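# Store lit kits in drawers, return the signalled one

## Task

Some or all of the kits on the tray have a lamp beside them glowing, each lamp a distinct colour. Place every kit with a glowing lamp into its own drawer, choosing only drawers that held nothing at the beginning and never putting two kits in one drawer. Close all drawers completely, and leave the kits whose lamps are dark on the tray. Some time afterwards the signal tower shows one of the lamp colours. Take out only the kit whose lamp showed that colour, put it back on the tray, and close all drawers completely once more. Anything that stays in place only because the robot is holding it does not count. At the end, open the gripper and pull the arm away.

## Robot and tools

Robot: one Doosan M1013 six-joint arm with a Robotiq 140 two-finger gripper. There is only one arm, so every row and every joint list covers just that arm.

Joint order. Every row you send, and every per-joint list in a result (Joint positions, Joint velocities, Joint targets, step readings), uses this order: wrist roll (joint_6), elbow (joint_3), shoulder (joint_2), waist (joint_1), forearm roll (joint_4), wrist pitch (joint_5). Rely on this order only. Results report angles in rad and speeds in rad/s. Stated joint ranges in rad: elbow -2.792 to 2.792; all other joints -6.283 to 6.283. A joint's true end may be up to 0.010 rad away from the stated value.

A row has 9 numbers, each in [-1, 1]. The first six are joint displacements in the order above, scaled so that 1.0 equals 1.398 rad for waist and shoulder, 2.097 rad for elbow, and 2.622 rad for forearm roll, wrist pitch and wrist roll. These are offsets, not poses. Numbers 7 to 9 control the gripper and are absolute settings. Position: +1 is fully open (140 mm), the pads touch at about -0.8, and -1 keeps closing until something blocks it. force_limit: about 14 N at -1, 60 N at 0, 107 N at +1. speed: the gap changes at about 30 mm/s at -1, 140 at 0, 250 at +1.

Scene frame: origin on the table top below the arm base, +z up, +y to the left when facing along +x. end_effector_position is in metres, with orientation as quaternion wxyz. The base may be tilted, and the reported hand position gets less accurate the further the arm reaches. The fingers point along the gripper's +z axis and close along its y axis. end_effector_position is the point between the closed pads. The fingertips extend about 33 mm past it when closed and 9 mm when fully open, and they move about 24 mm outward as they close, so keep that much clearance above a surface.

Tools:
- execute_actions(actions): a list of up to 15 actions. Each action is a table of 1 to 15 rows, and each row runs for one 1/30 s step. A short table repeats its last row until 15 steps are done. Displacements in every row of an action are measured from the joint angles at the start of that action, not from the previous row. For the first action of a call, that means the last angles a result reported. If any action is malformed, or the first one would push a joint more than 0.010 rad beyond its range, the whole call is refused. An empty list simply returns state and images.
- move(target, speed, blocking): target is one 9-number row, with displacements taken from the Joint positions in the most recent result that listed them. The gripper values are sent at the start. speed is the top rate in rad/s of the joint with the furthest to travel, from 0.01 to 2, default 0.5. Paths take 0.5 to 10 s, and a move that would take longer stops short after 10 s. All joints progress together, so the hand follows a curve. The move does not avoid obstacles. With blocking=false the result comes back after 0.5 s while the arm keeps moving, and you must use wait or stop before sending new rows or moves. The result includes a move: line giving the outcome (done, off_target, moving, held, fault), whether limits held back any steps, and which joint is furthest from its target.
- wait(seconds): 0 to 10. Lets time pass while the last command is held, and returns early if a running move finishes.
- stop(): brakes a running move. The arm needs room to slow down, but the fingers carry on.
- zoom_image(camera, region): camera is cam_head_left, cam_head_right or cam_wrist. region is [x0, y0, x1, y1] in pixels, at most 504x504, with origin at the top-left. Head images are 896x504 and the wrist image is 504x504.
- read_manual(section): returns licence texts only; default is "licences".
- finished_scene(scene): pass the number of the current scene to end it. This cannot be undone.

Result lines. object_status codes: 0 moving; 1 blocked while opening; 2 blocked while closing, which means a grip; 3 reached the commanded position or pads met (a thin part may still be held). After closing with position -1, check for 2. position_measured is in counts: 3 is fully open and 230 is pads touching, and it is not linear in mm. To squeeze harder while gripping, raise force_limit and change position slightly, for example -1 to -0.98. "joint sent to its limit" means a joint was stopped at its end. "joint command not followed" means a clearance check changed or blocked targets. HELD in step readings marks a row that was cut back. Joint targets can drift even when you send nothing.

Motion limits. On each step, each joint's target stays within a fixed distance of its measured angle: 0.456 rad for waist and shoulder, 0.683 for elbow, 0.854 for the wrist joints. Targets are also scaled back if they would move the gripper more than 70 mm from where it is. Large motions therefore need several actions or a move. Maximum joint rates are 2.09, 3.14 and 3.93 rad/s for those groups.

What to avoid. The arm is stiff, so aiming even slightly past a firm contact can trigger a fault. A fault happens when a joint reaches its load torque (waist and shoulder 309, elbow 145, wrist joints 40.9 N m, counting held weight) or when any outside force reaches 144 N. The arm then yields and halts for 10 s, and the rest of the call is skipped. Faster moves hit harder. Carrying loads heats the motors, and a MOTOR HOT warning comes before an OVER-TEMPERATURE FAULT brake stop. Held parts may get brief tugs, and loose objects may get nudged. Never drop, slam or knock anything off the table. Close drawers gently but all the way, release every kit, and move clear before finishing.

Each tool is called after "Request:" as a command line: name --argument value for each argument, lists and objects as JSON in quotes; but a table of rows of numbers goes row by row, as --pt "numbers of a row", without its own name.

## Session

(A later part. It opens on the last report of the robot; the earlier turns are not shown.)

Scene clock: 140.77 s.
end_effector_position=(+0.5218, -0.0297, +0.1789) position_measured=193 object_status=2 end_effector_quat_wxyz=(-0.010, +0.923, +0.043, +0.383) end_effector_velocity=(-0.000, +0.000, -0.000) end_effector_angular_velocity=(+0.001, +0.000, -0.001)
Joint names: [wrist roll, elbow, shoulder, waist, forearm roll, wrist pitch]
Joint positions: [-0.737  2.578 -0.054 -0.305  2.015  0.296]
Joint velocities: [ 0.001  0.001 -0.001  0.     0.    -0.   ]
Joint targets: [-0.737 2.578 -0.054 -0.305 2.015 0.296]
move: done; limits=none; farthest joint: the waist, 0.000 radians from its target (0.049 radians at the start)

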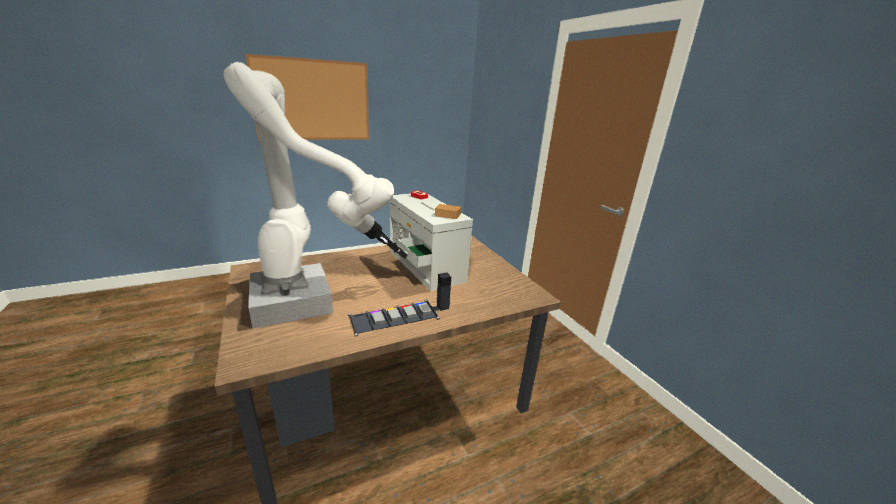

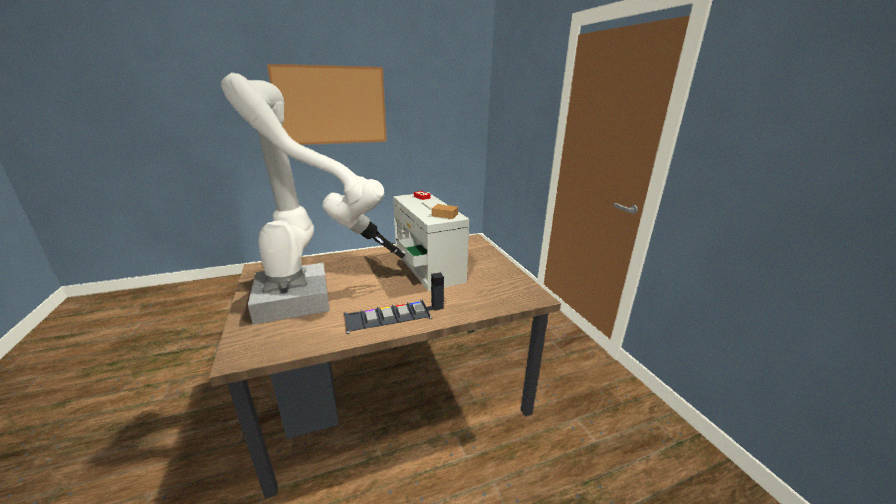

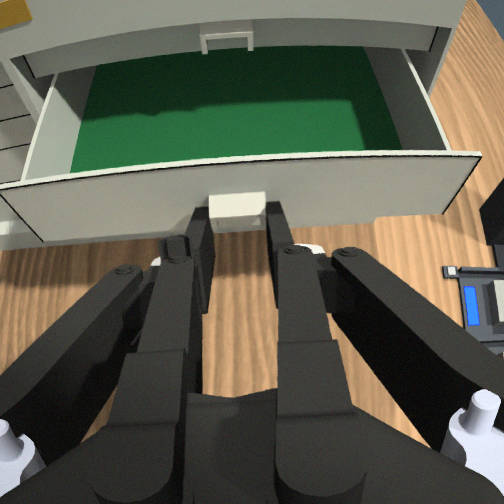

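Request:
move --target '[0.0331,0.0304,-0.0554,-0.0459,-0.0513,0.0114,-1,0,0]' --speed 0.25

Request:
move --target '[0,0,0,0,0,0,-0.25,0,0]'

Request:
move --target '[0.2326,0.0055,-0.1524,-0.0508,-0.233,0.0122,-0.25,0,0]' --speed 0.8

Request:
move --target '[-0.2723,-0.1538,0.3951,-0.254,-0.484,0.0936,-0.28,0,0]' --speed 1.0

Scene clock: 147.50 s.
end_effector_position=(+0.4791, -0.0335, +0.1789) position_measured=193 object_status=2 end_effector_quat_wxyz=(-0.010, +0.923, +0.043, +0.383) end_effector_velocity=(-0.001, -0.000, -0.000) end_effector_angular_velocity=(-0.000, +0.001, -0.000)
Joint names: [wrist roll, elbow, shoulder, waist, forearm roll, wrist pitch]
Joint positions: [-0.651  2.642 -0.132 -0.369  1.88   0.326]
Joint velocities: [ 0.001  0.001 -0.    -0.    -0.001 -0.   ]
Joint targets: [-0.650 2.642 -0.132 -0.369 1.880 0.326]
move: done; limits=none; farthest joint: the waist, 0.000 radians from its target (0.065 radians at the start)

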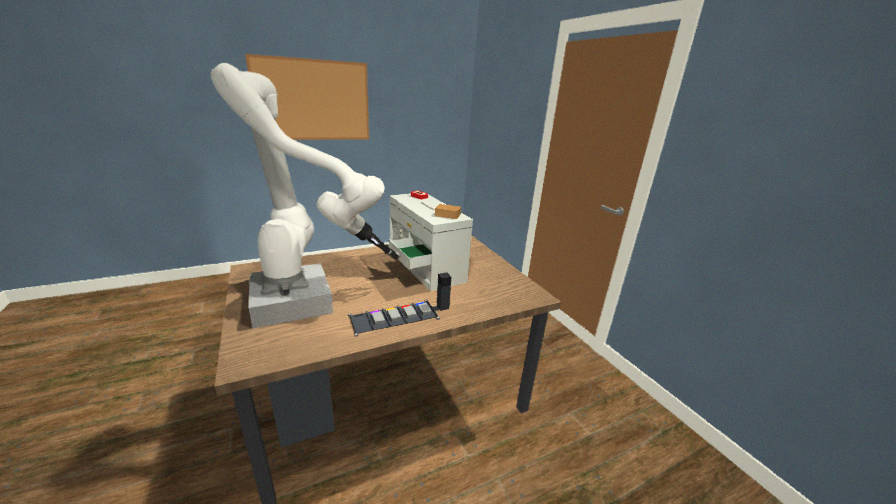

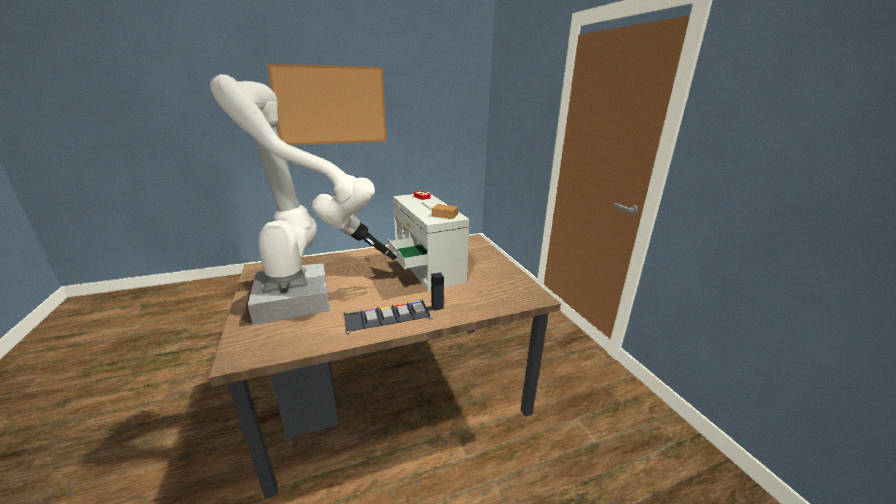

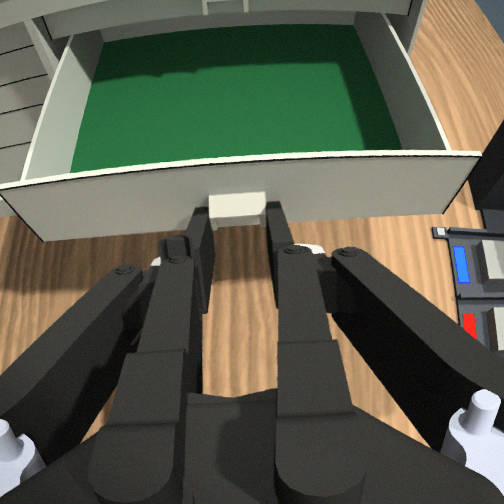

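Scene clock: 148.00 s.
end_effector_position=(+0.4791, -0.0335, +0.1789) position_measured=160 object_status=3 end_effector_quat_wxyz=(-0.010, +0.923, +0.043, +0.383) end_effector_velocity=(-0.000, -0.000, -0.000) end_effector_angular_velocity=(-0.002, +0.001, +0.001)
Joint names: [wrist roll, elbow, shoulder, waist, forearm roll, wrist pitch]
Joint positions: [-0.65   2.642 -0.132 -0.369  1.88   0.326]
Joint velocities: [-0.001 -0.    -0.     0.    -0.001 -0.002]
Joint targets: [-0.651 2.642 -0.132 -0.369 1.880 0.326]
move: done; limits=none; farthest joint: the wrist roll, 0.001 radians from its target (0.000 radians at the start)

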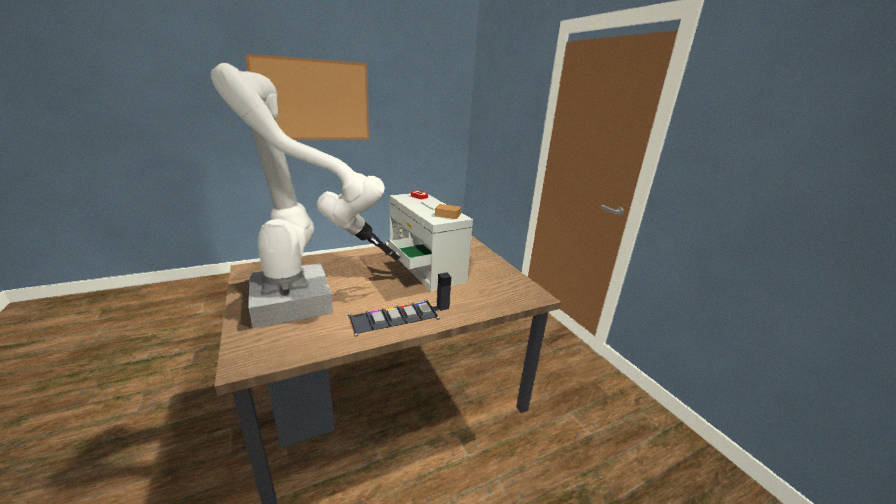

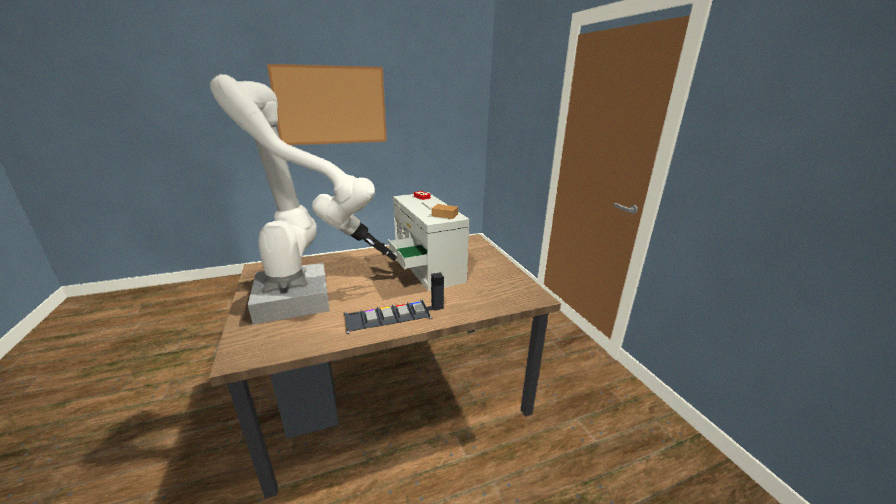

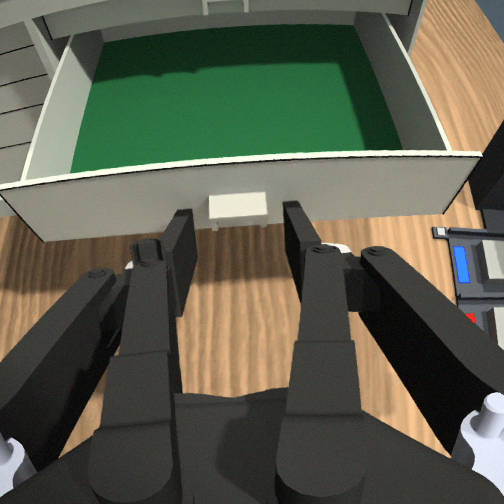

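Scene clock: 149.27 s.
end_effector_position=(+0.4345, -0.0372, +0.2230) position_measured=160 object_status=3 end_effector_quat_wxyz=(-0.005, +0.923, +0.031, +0.383) end_effector_velocity=(-0.000, -0.000, +0.000) end_effector_angular_velocity=(-0.002, -0.000, +0.001)
Joint names: [wrist roll, elbow, shoulder, waist, forearm roll, wrist pitch]
Joint positions: [-0.041  2.653 -0.345 -0.44   1.269  0.358]
Joint velocities: [-0.     0.    -0.001  0.    -0.002 -0.   ]
Joint targets: [-0.041 2.653 -0.345 -0.440 1.269 0.358]
move: done; limits=none; farthest joint: the wrist roll, 0.001 radians from its target (0.610 radians at the start)

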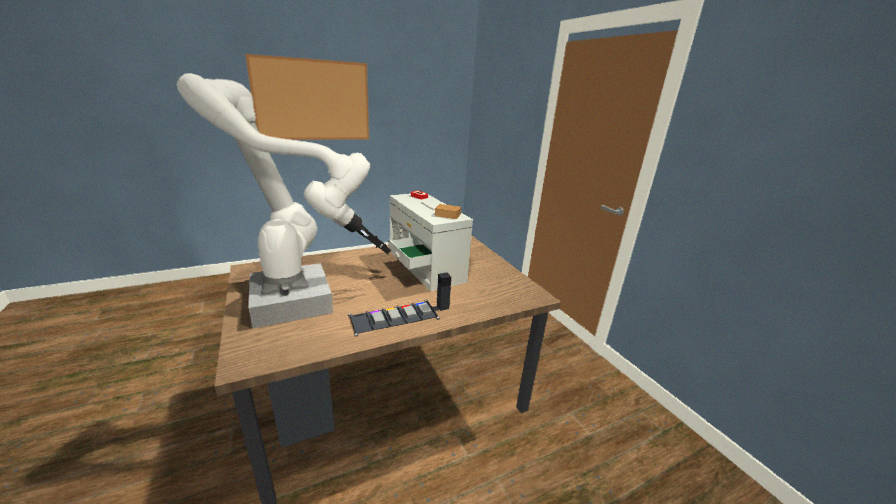

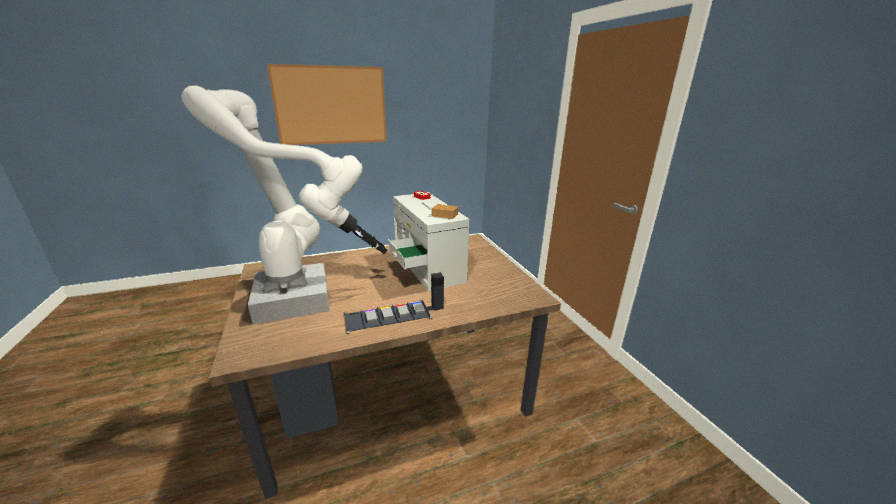

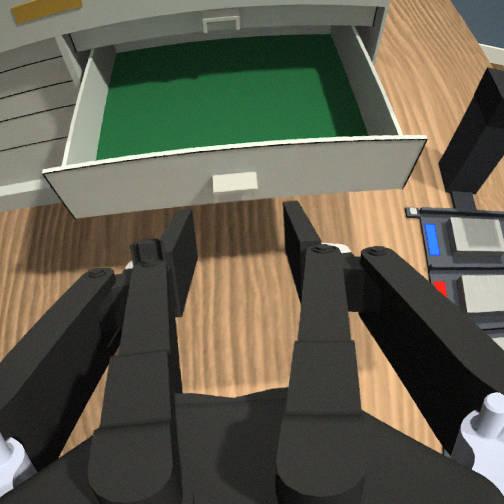

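Scene clock: 151.10 s.
end_effector_position=(+0.3394, -0.2905, +0.0679) position_measured=164 object_status=3 end_effector_quat_wxyz=(+0.006, +0.718, +0.696, -0.004) end_effector_velocity=(-0.000, -0.000, -0.000) end_effector_angular_velocity=(+0.000, +0.000, +0.001)
Joint names: [wrist roll, elbow, shoulder, waist, forearm roll, wrist pitch]
Joint positions: [-0.755  2.331  0.207 -0.795  0.001  0.603]
Joint velocities: [-0.001 -0.     0.001 -0.    -0.    -0.001]
Joint targets: [-0.755 2.331 0.207 -0.795 0.001 0.603]
move: done; limits=none; farthest joint: the forearm roll, 0.001 radians from its target (1.269 radians at the start)

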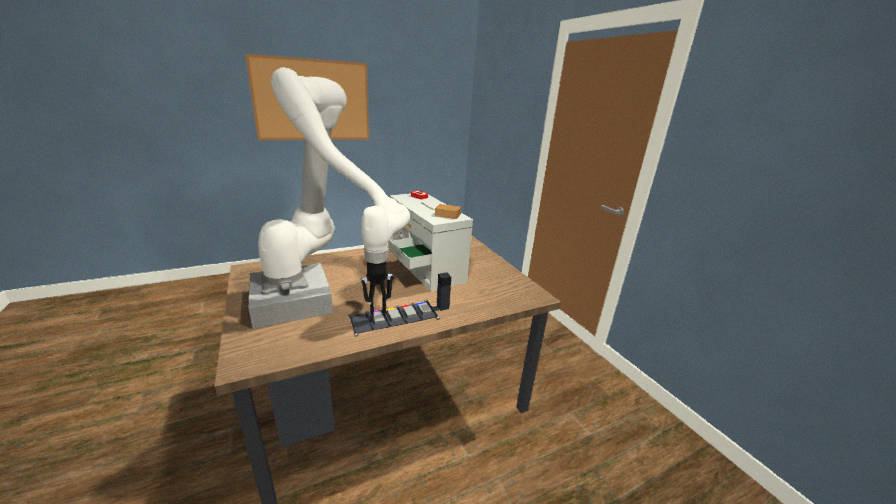

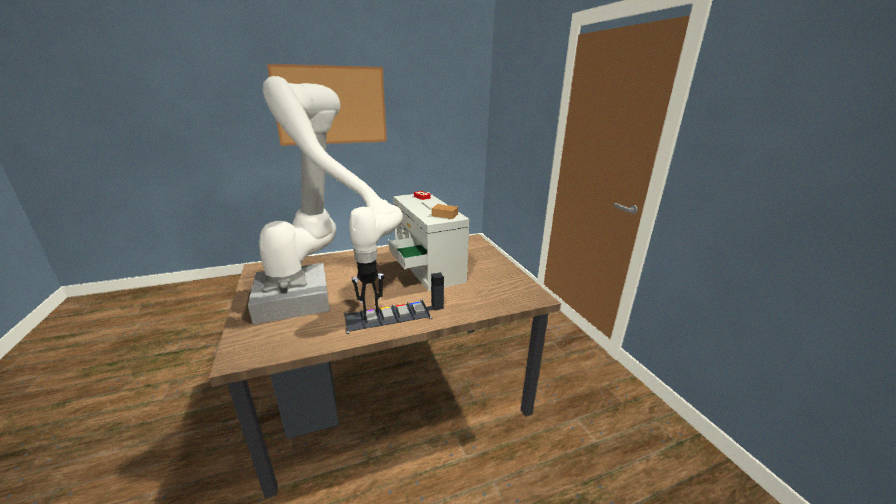

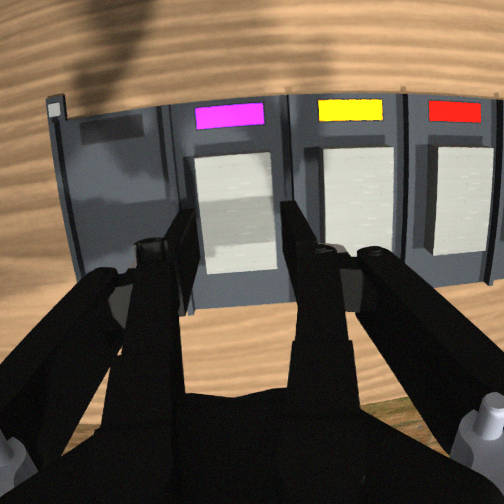

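Request:
move --target '[0,0.0062,0.0323,-0.0007,0,-0.0221,-0.28,0,0]' --speed 0.1

Request:
execute_actions --actions '[[[0,0,0,0,0,0,-0.335,0,0],[0,0,0,0,0,0,-0.335,0,0],[0,0,0,0,0,0,-0.335,0,0],[0,0.0005,0.0027,0,0,-0.0018,-0.335,0,0],[0,0.0005,0.0027,0,0,-0.0018,-0.335,0,0],[0,0.001,0.0054,0,0,-0.0037,-0.335,0,0]],[[0,0,0,0,0,0,-1,0,-0.5]]]'

Scene clock: 155.97 s.
end_effector_position=(+0.3391, -0.2912, +0.0439) position_measured=164 object_status=3 end_effector_quat_wxyz=(+0.006, +0.718, +0.696, -0.004) end_effector_velocity=(-0.000, +0.000, -0.000) end_effector_angular_velocity=(+0.001, +0.001, -0.001)
Joint names: [wrist roll, elbow, shoulder, waist, forearm roll, wrist pitch]
Joint positions: [-0.755  2.344  0.252 -0.796  0.001  0.545]
Joint velocities: [ 0.001  0.     0.001 -0.     0.     0.   ]
Joint targets: [-0.755 2.344 0.253 -0.796 0.001 0.545]
move: done; limits=none; farthest joint: the waist, 0.000 radians from its target (0.001 radians at the start)

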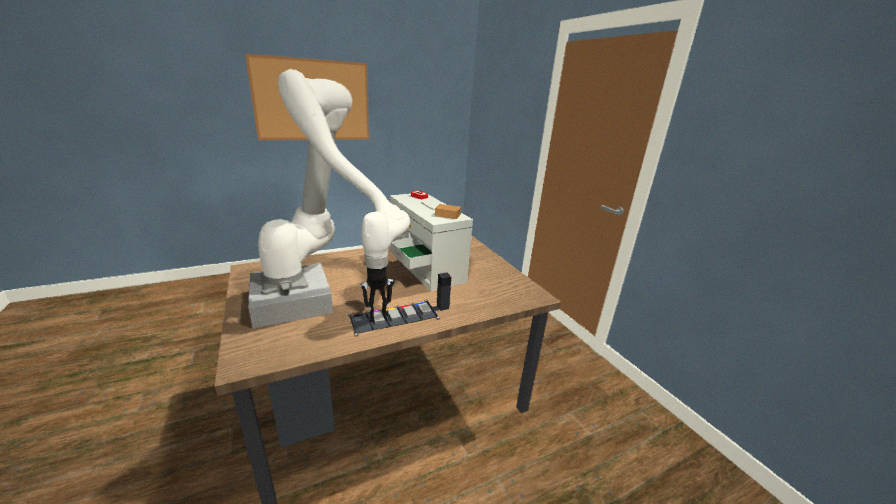

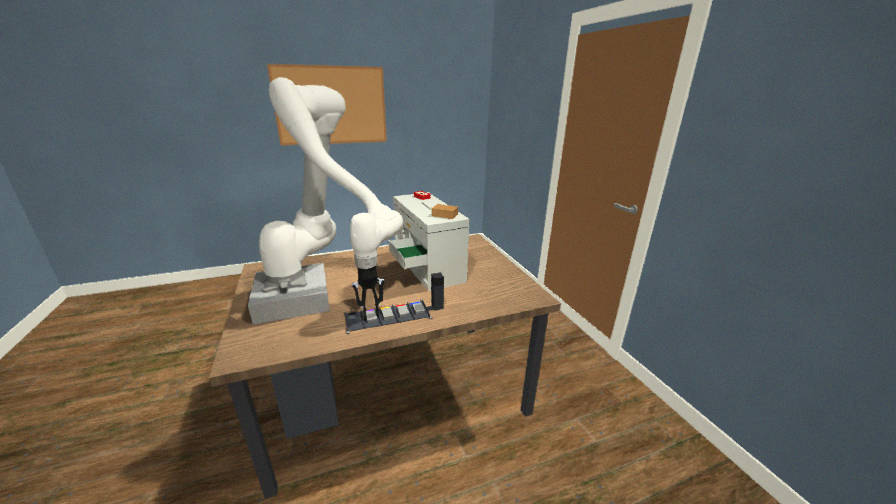

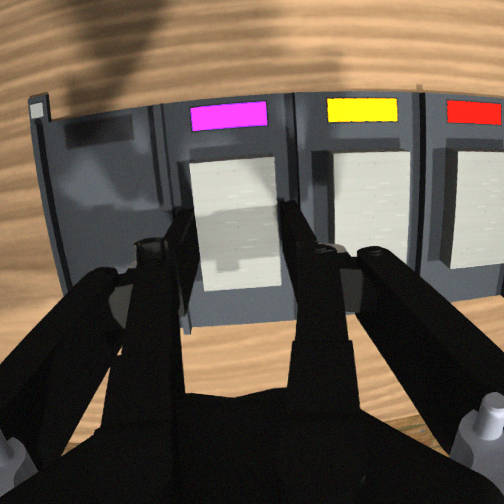

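Scene clock: 156.97 s.
end_effector_position=(+0.3390, -0.2912, +0.0399) position_measured=173 object_status=2 end_effector_quat_wxyz=(+0.006, +0.718, +0.696, -0.004) end_effector_velocity=(+0.000, -0.000, +0.000) end_effector_angular_velocity=(-0.001, -0.000, +0.001)
Joint names: [wrist roll, elbow, shoulder, waist, forearm roll, wrist pitch]
Joint positions: [-0.755  2.346  0.26  -0.796  0.001  0.536]
Joint velocities: [-0.     0.    -0.    -0.    -0.001 -0.001]
Joint targets: [-0.755 2.346 0.260 -0.796 0.001 0.536]
Step readings (joint positions; steps 1 to 15: 1st action; 16 to 30: 2nd action):
0: [-0.755 2.344 0.252 -0.796 0.001 0.545]
1: [-0.755 2.344 0.252 -0.796 0.001 0.545]
2: [-0.755 2.344 0.252 -0.796 0.001 0.545]
4: [-0.755 2.344 0.253 -0.796 0.001 0.545]
8: [-0.755 2.345 0.259 -0.796 0.001 0.537]
15: [-0.755 2.346 0.260 -0.796 0.001 0.536]
16: [-0.755 2.346 0.260 -0.796 0.001 0.536]
17: [-0.755 2.346 0.260 -0.796 0.001 0.536]
19: [-0.755 2.346 0.260 -0.796 0.001 0.536]
23: [-0.755 2.346 0.260 -0.796 0.001 0.536]
30: Joint positions above

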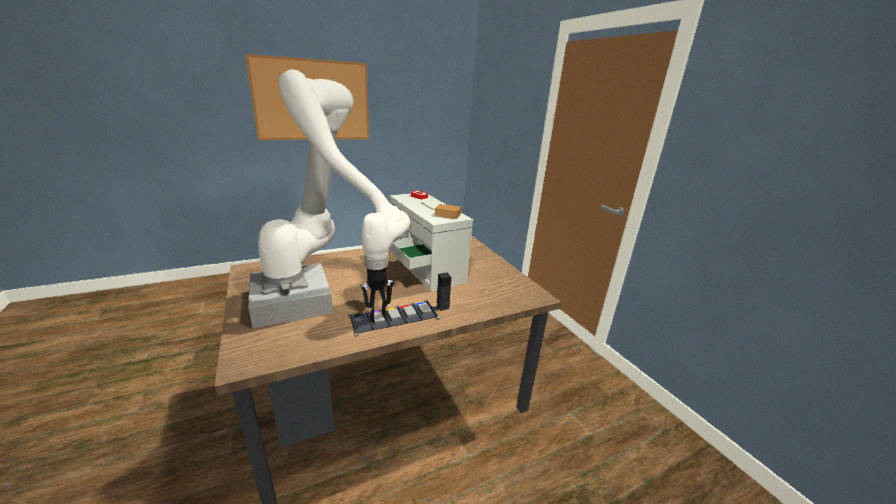

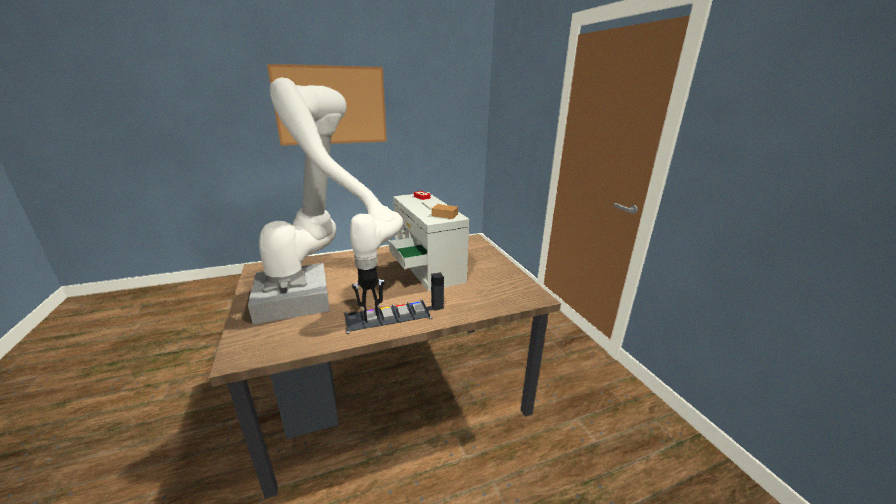

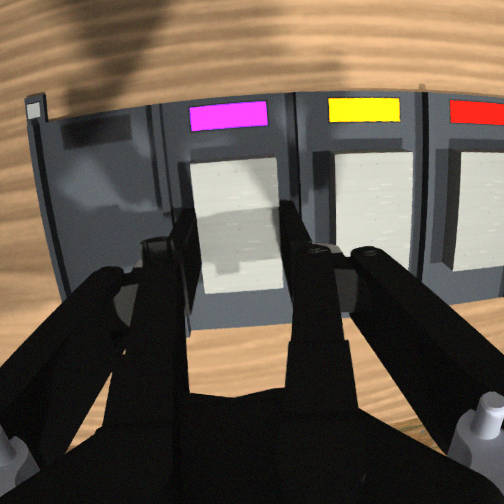

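Request:
move --target '[0,-0.0072,-0.0379,0,-0.0003,0.0258,-1,0,0]' --speed 0.15

Request:
move --target '[-0.15,-0.069,-0.2625,0.14,0,0.196,-1,0,0]' --speed 0.6

Request:
move --target '[-0.2257,-0.1265,0.188,0.363,0,0,-1,0,0]' --speed 0.6

Scene clock: 161.87 s.
end_effector_position=(+0.3390, -0.2910, +0.0680) position_measured=174 object_status=2 end_effector_quat_wxyz=(+0.006, +0.718, +0.696, -0.004) end_effector_velocity=(-0.000, +0.000, +0.000) end_effector_angular_velocity=(+0.000, +0.000, +0.000)
Joint names: [wrist roll, elbow, shoulder, waist, forearm roll, wrist pitch]
Joint positions: [-0.755  2.331  0.207 -0.796 -0.     0.603]
Joint velocities: [-0.    -0.     0.     0.     0.     0.001]
Joint targets: [-0.755 2.331 0.207 -0.796 -0.000 0.603]
move: done; limits=none; farthest joint: the waist, 0.000 radians from its target (0.000 radians at the start)

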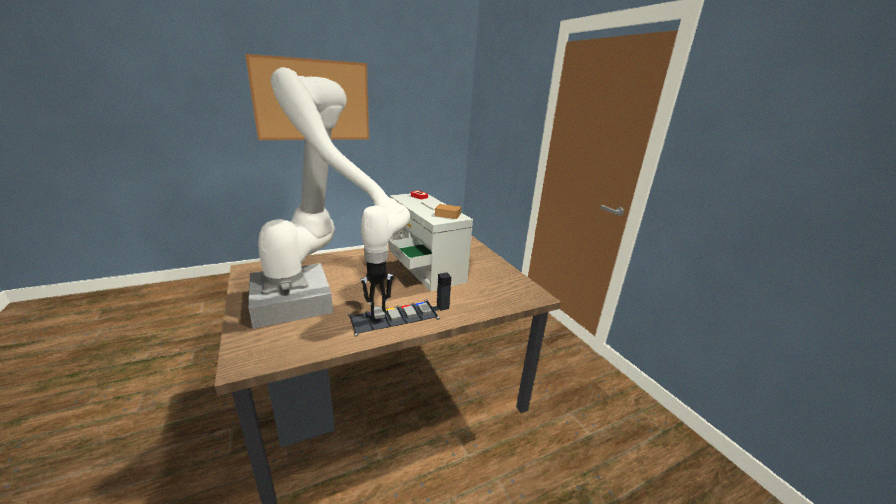

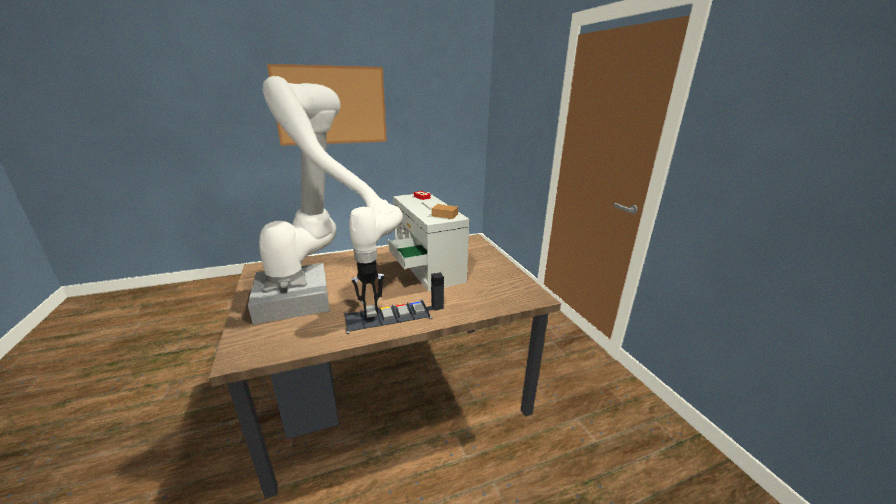

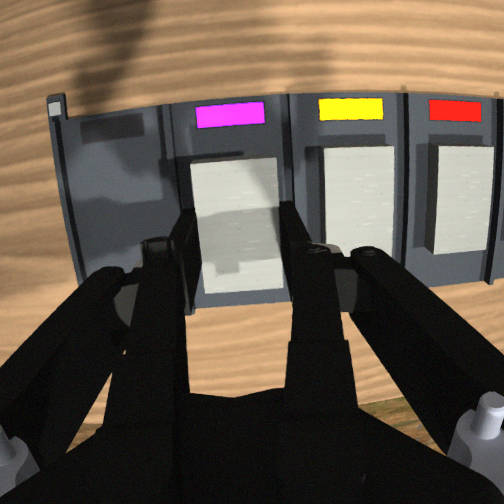

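Scene clock: 163.20 s.
end_effector_position=(+0.3536, -0.1929, +0.2863) position_measured=174 object_status=2 end_effector_quat_wxyz=(+0.004, +0.485, +0.874, -0.006) end_effector_velocity=(-0.000, -0.000, +0.000) end_effector_angular_velocity=(-0.002, +0.001, +0.002)
Joint names: [wrist roll, elbow, shoulder, waist, forearm roll, wrist pitch]
Joint positions: [-1.148  2.186 -0.16  -0.6   -0.     1.117]
Joint velocities: [-0.    -0.    -0.001  0.001 -0.003  0.001]
Joint targets: [-1.148 2.186 -0.160 -0.600 -0.000 1.117]
move: done; limits=none; farthest joint: the waist, 0.000 radians from its target (0.196 radians at the start)

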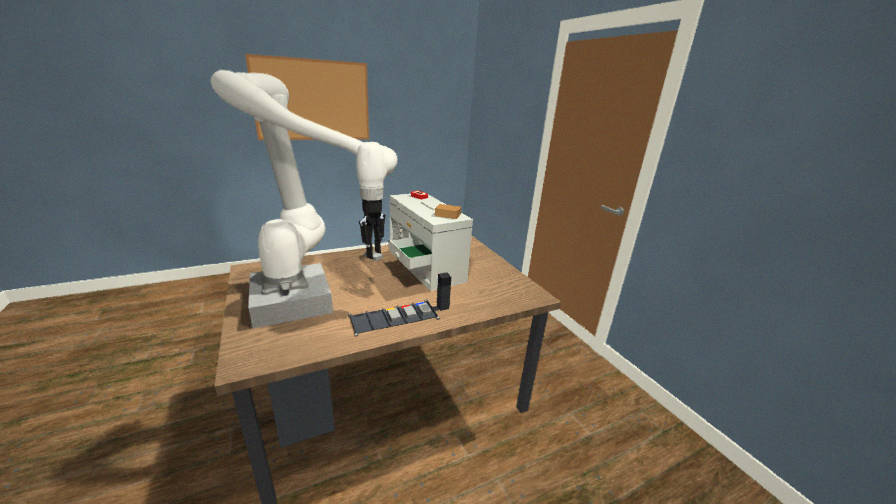

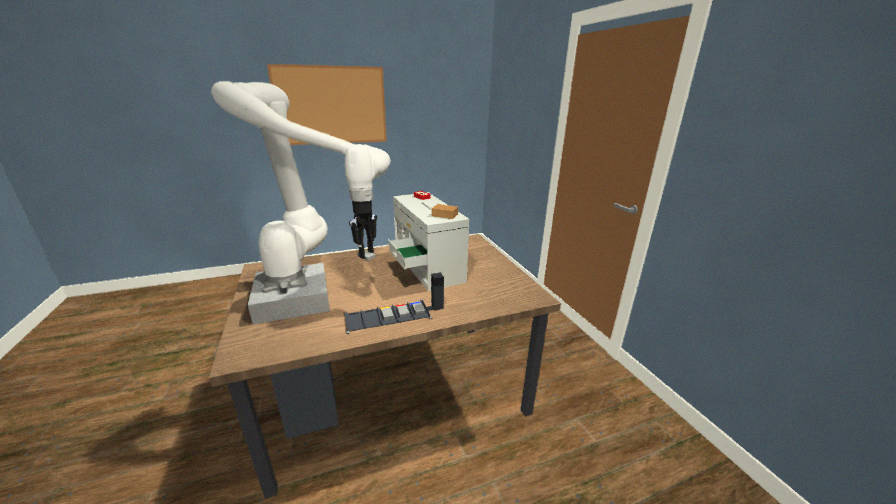

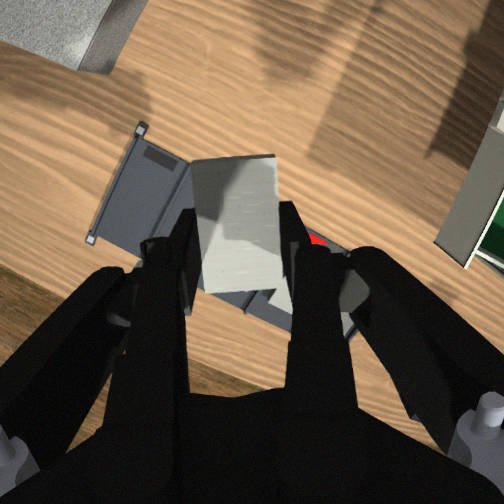

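Scene clock: 164.67 s.
end_effector_position=(+0.5673, -0.0097, +0.2899) position_measured=174 object_status=2 end_effector_quat_wxyz=(+0.001, -0.043, +0.999, -0.007) end_effector_velocity=(+0.000, +0.000, +0.000) end_effector_angular_velocity=(-0.001, -0.000, +0.001)
Joint names: [wrist roll, elbow, shoulder, waist, forearm roll, wrist pitch]
Joint positions: [-1.739  1.921  0.103 -0.093 -0.     1.117]
Joint velocities: [-0.    -0.    -0.     0.001 -0.001 -0.   ]
Joint targets: [-1.739 1.921 0.103 -0.093 -0.000 1.117]
move: done; limits=none; farthest joint: the waist, 0.000 radians from its target (0.508 radians at the start)

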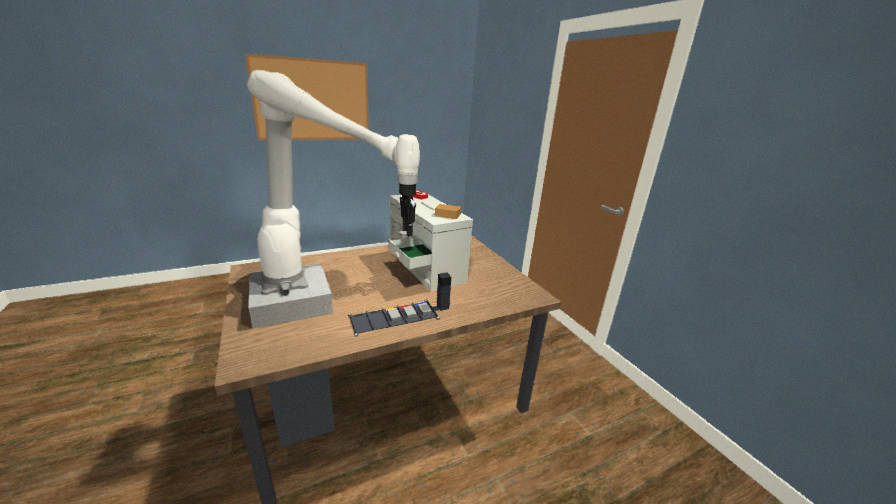

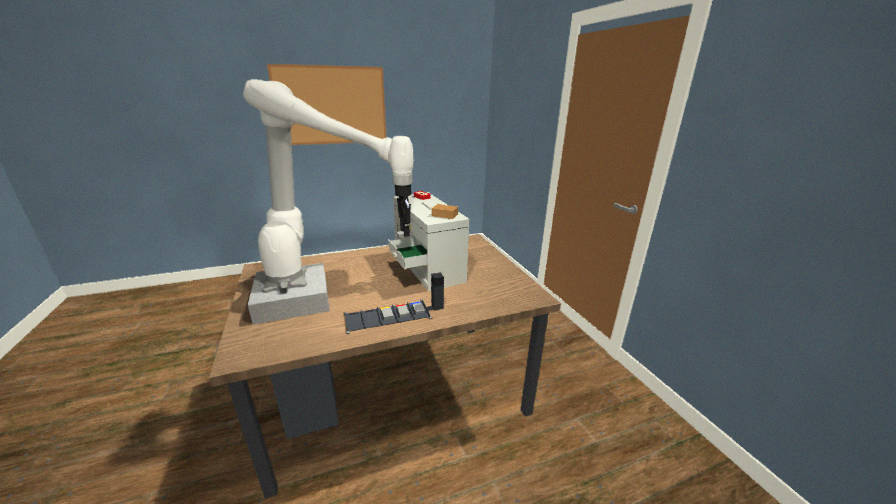

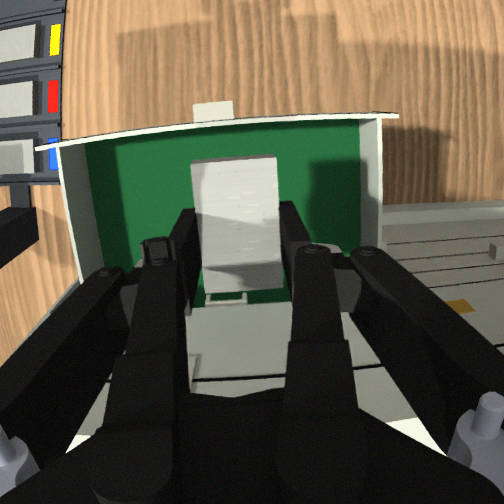

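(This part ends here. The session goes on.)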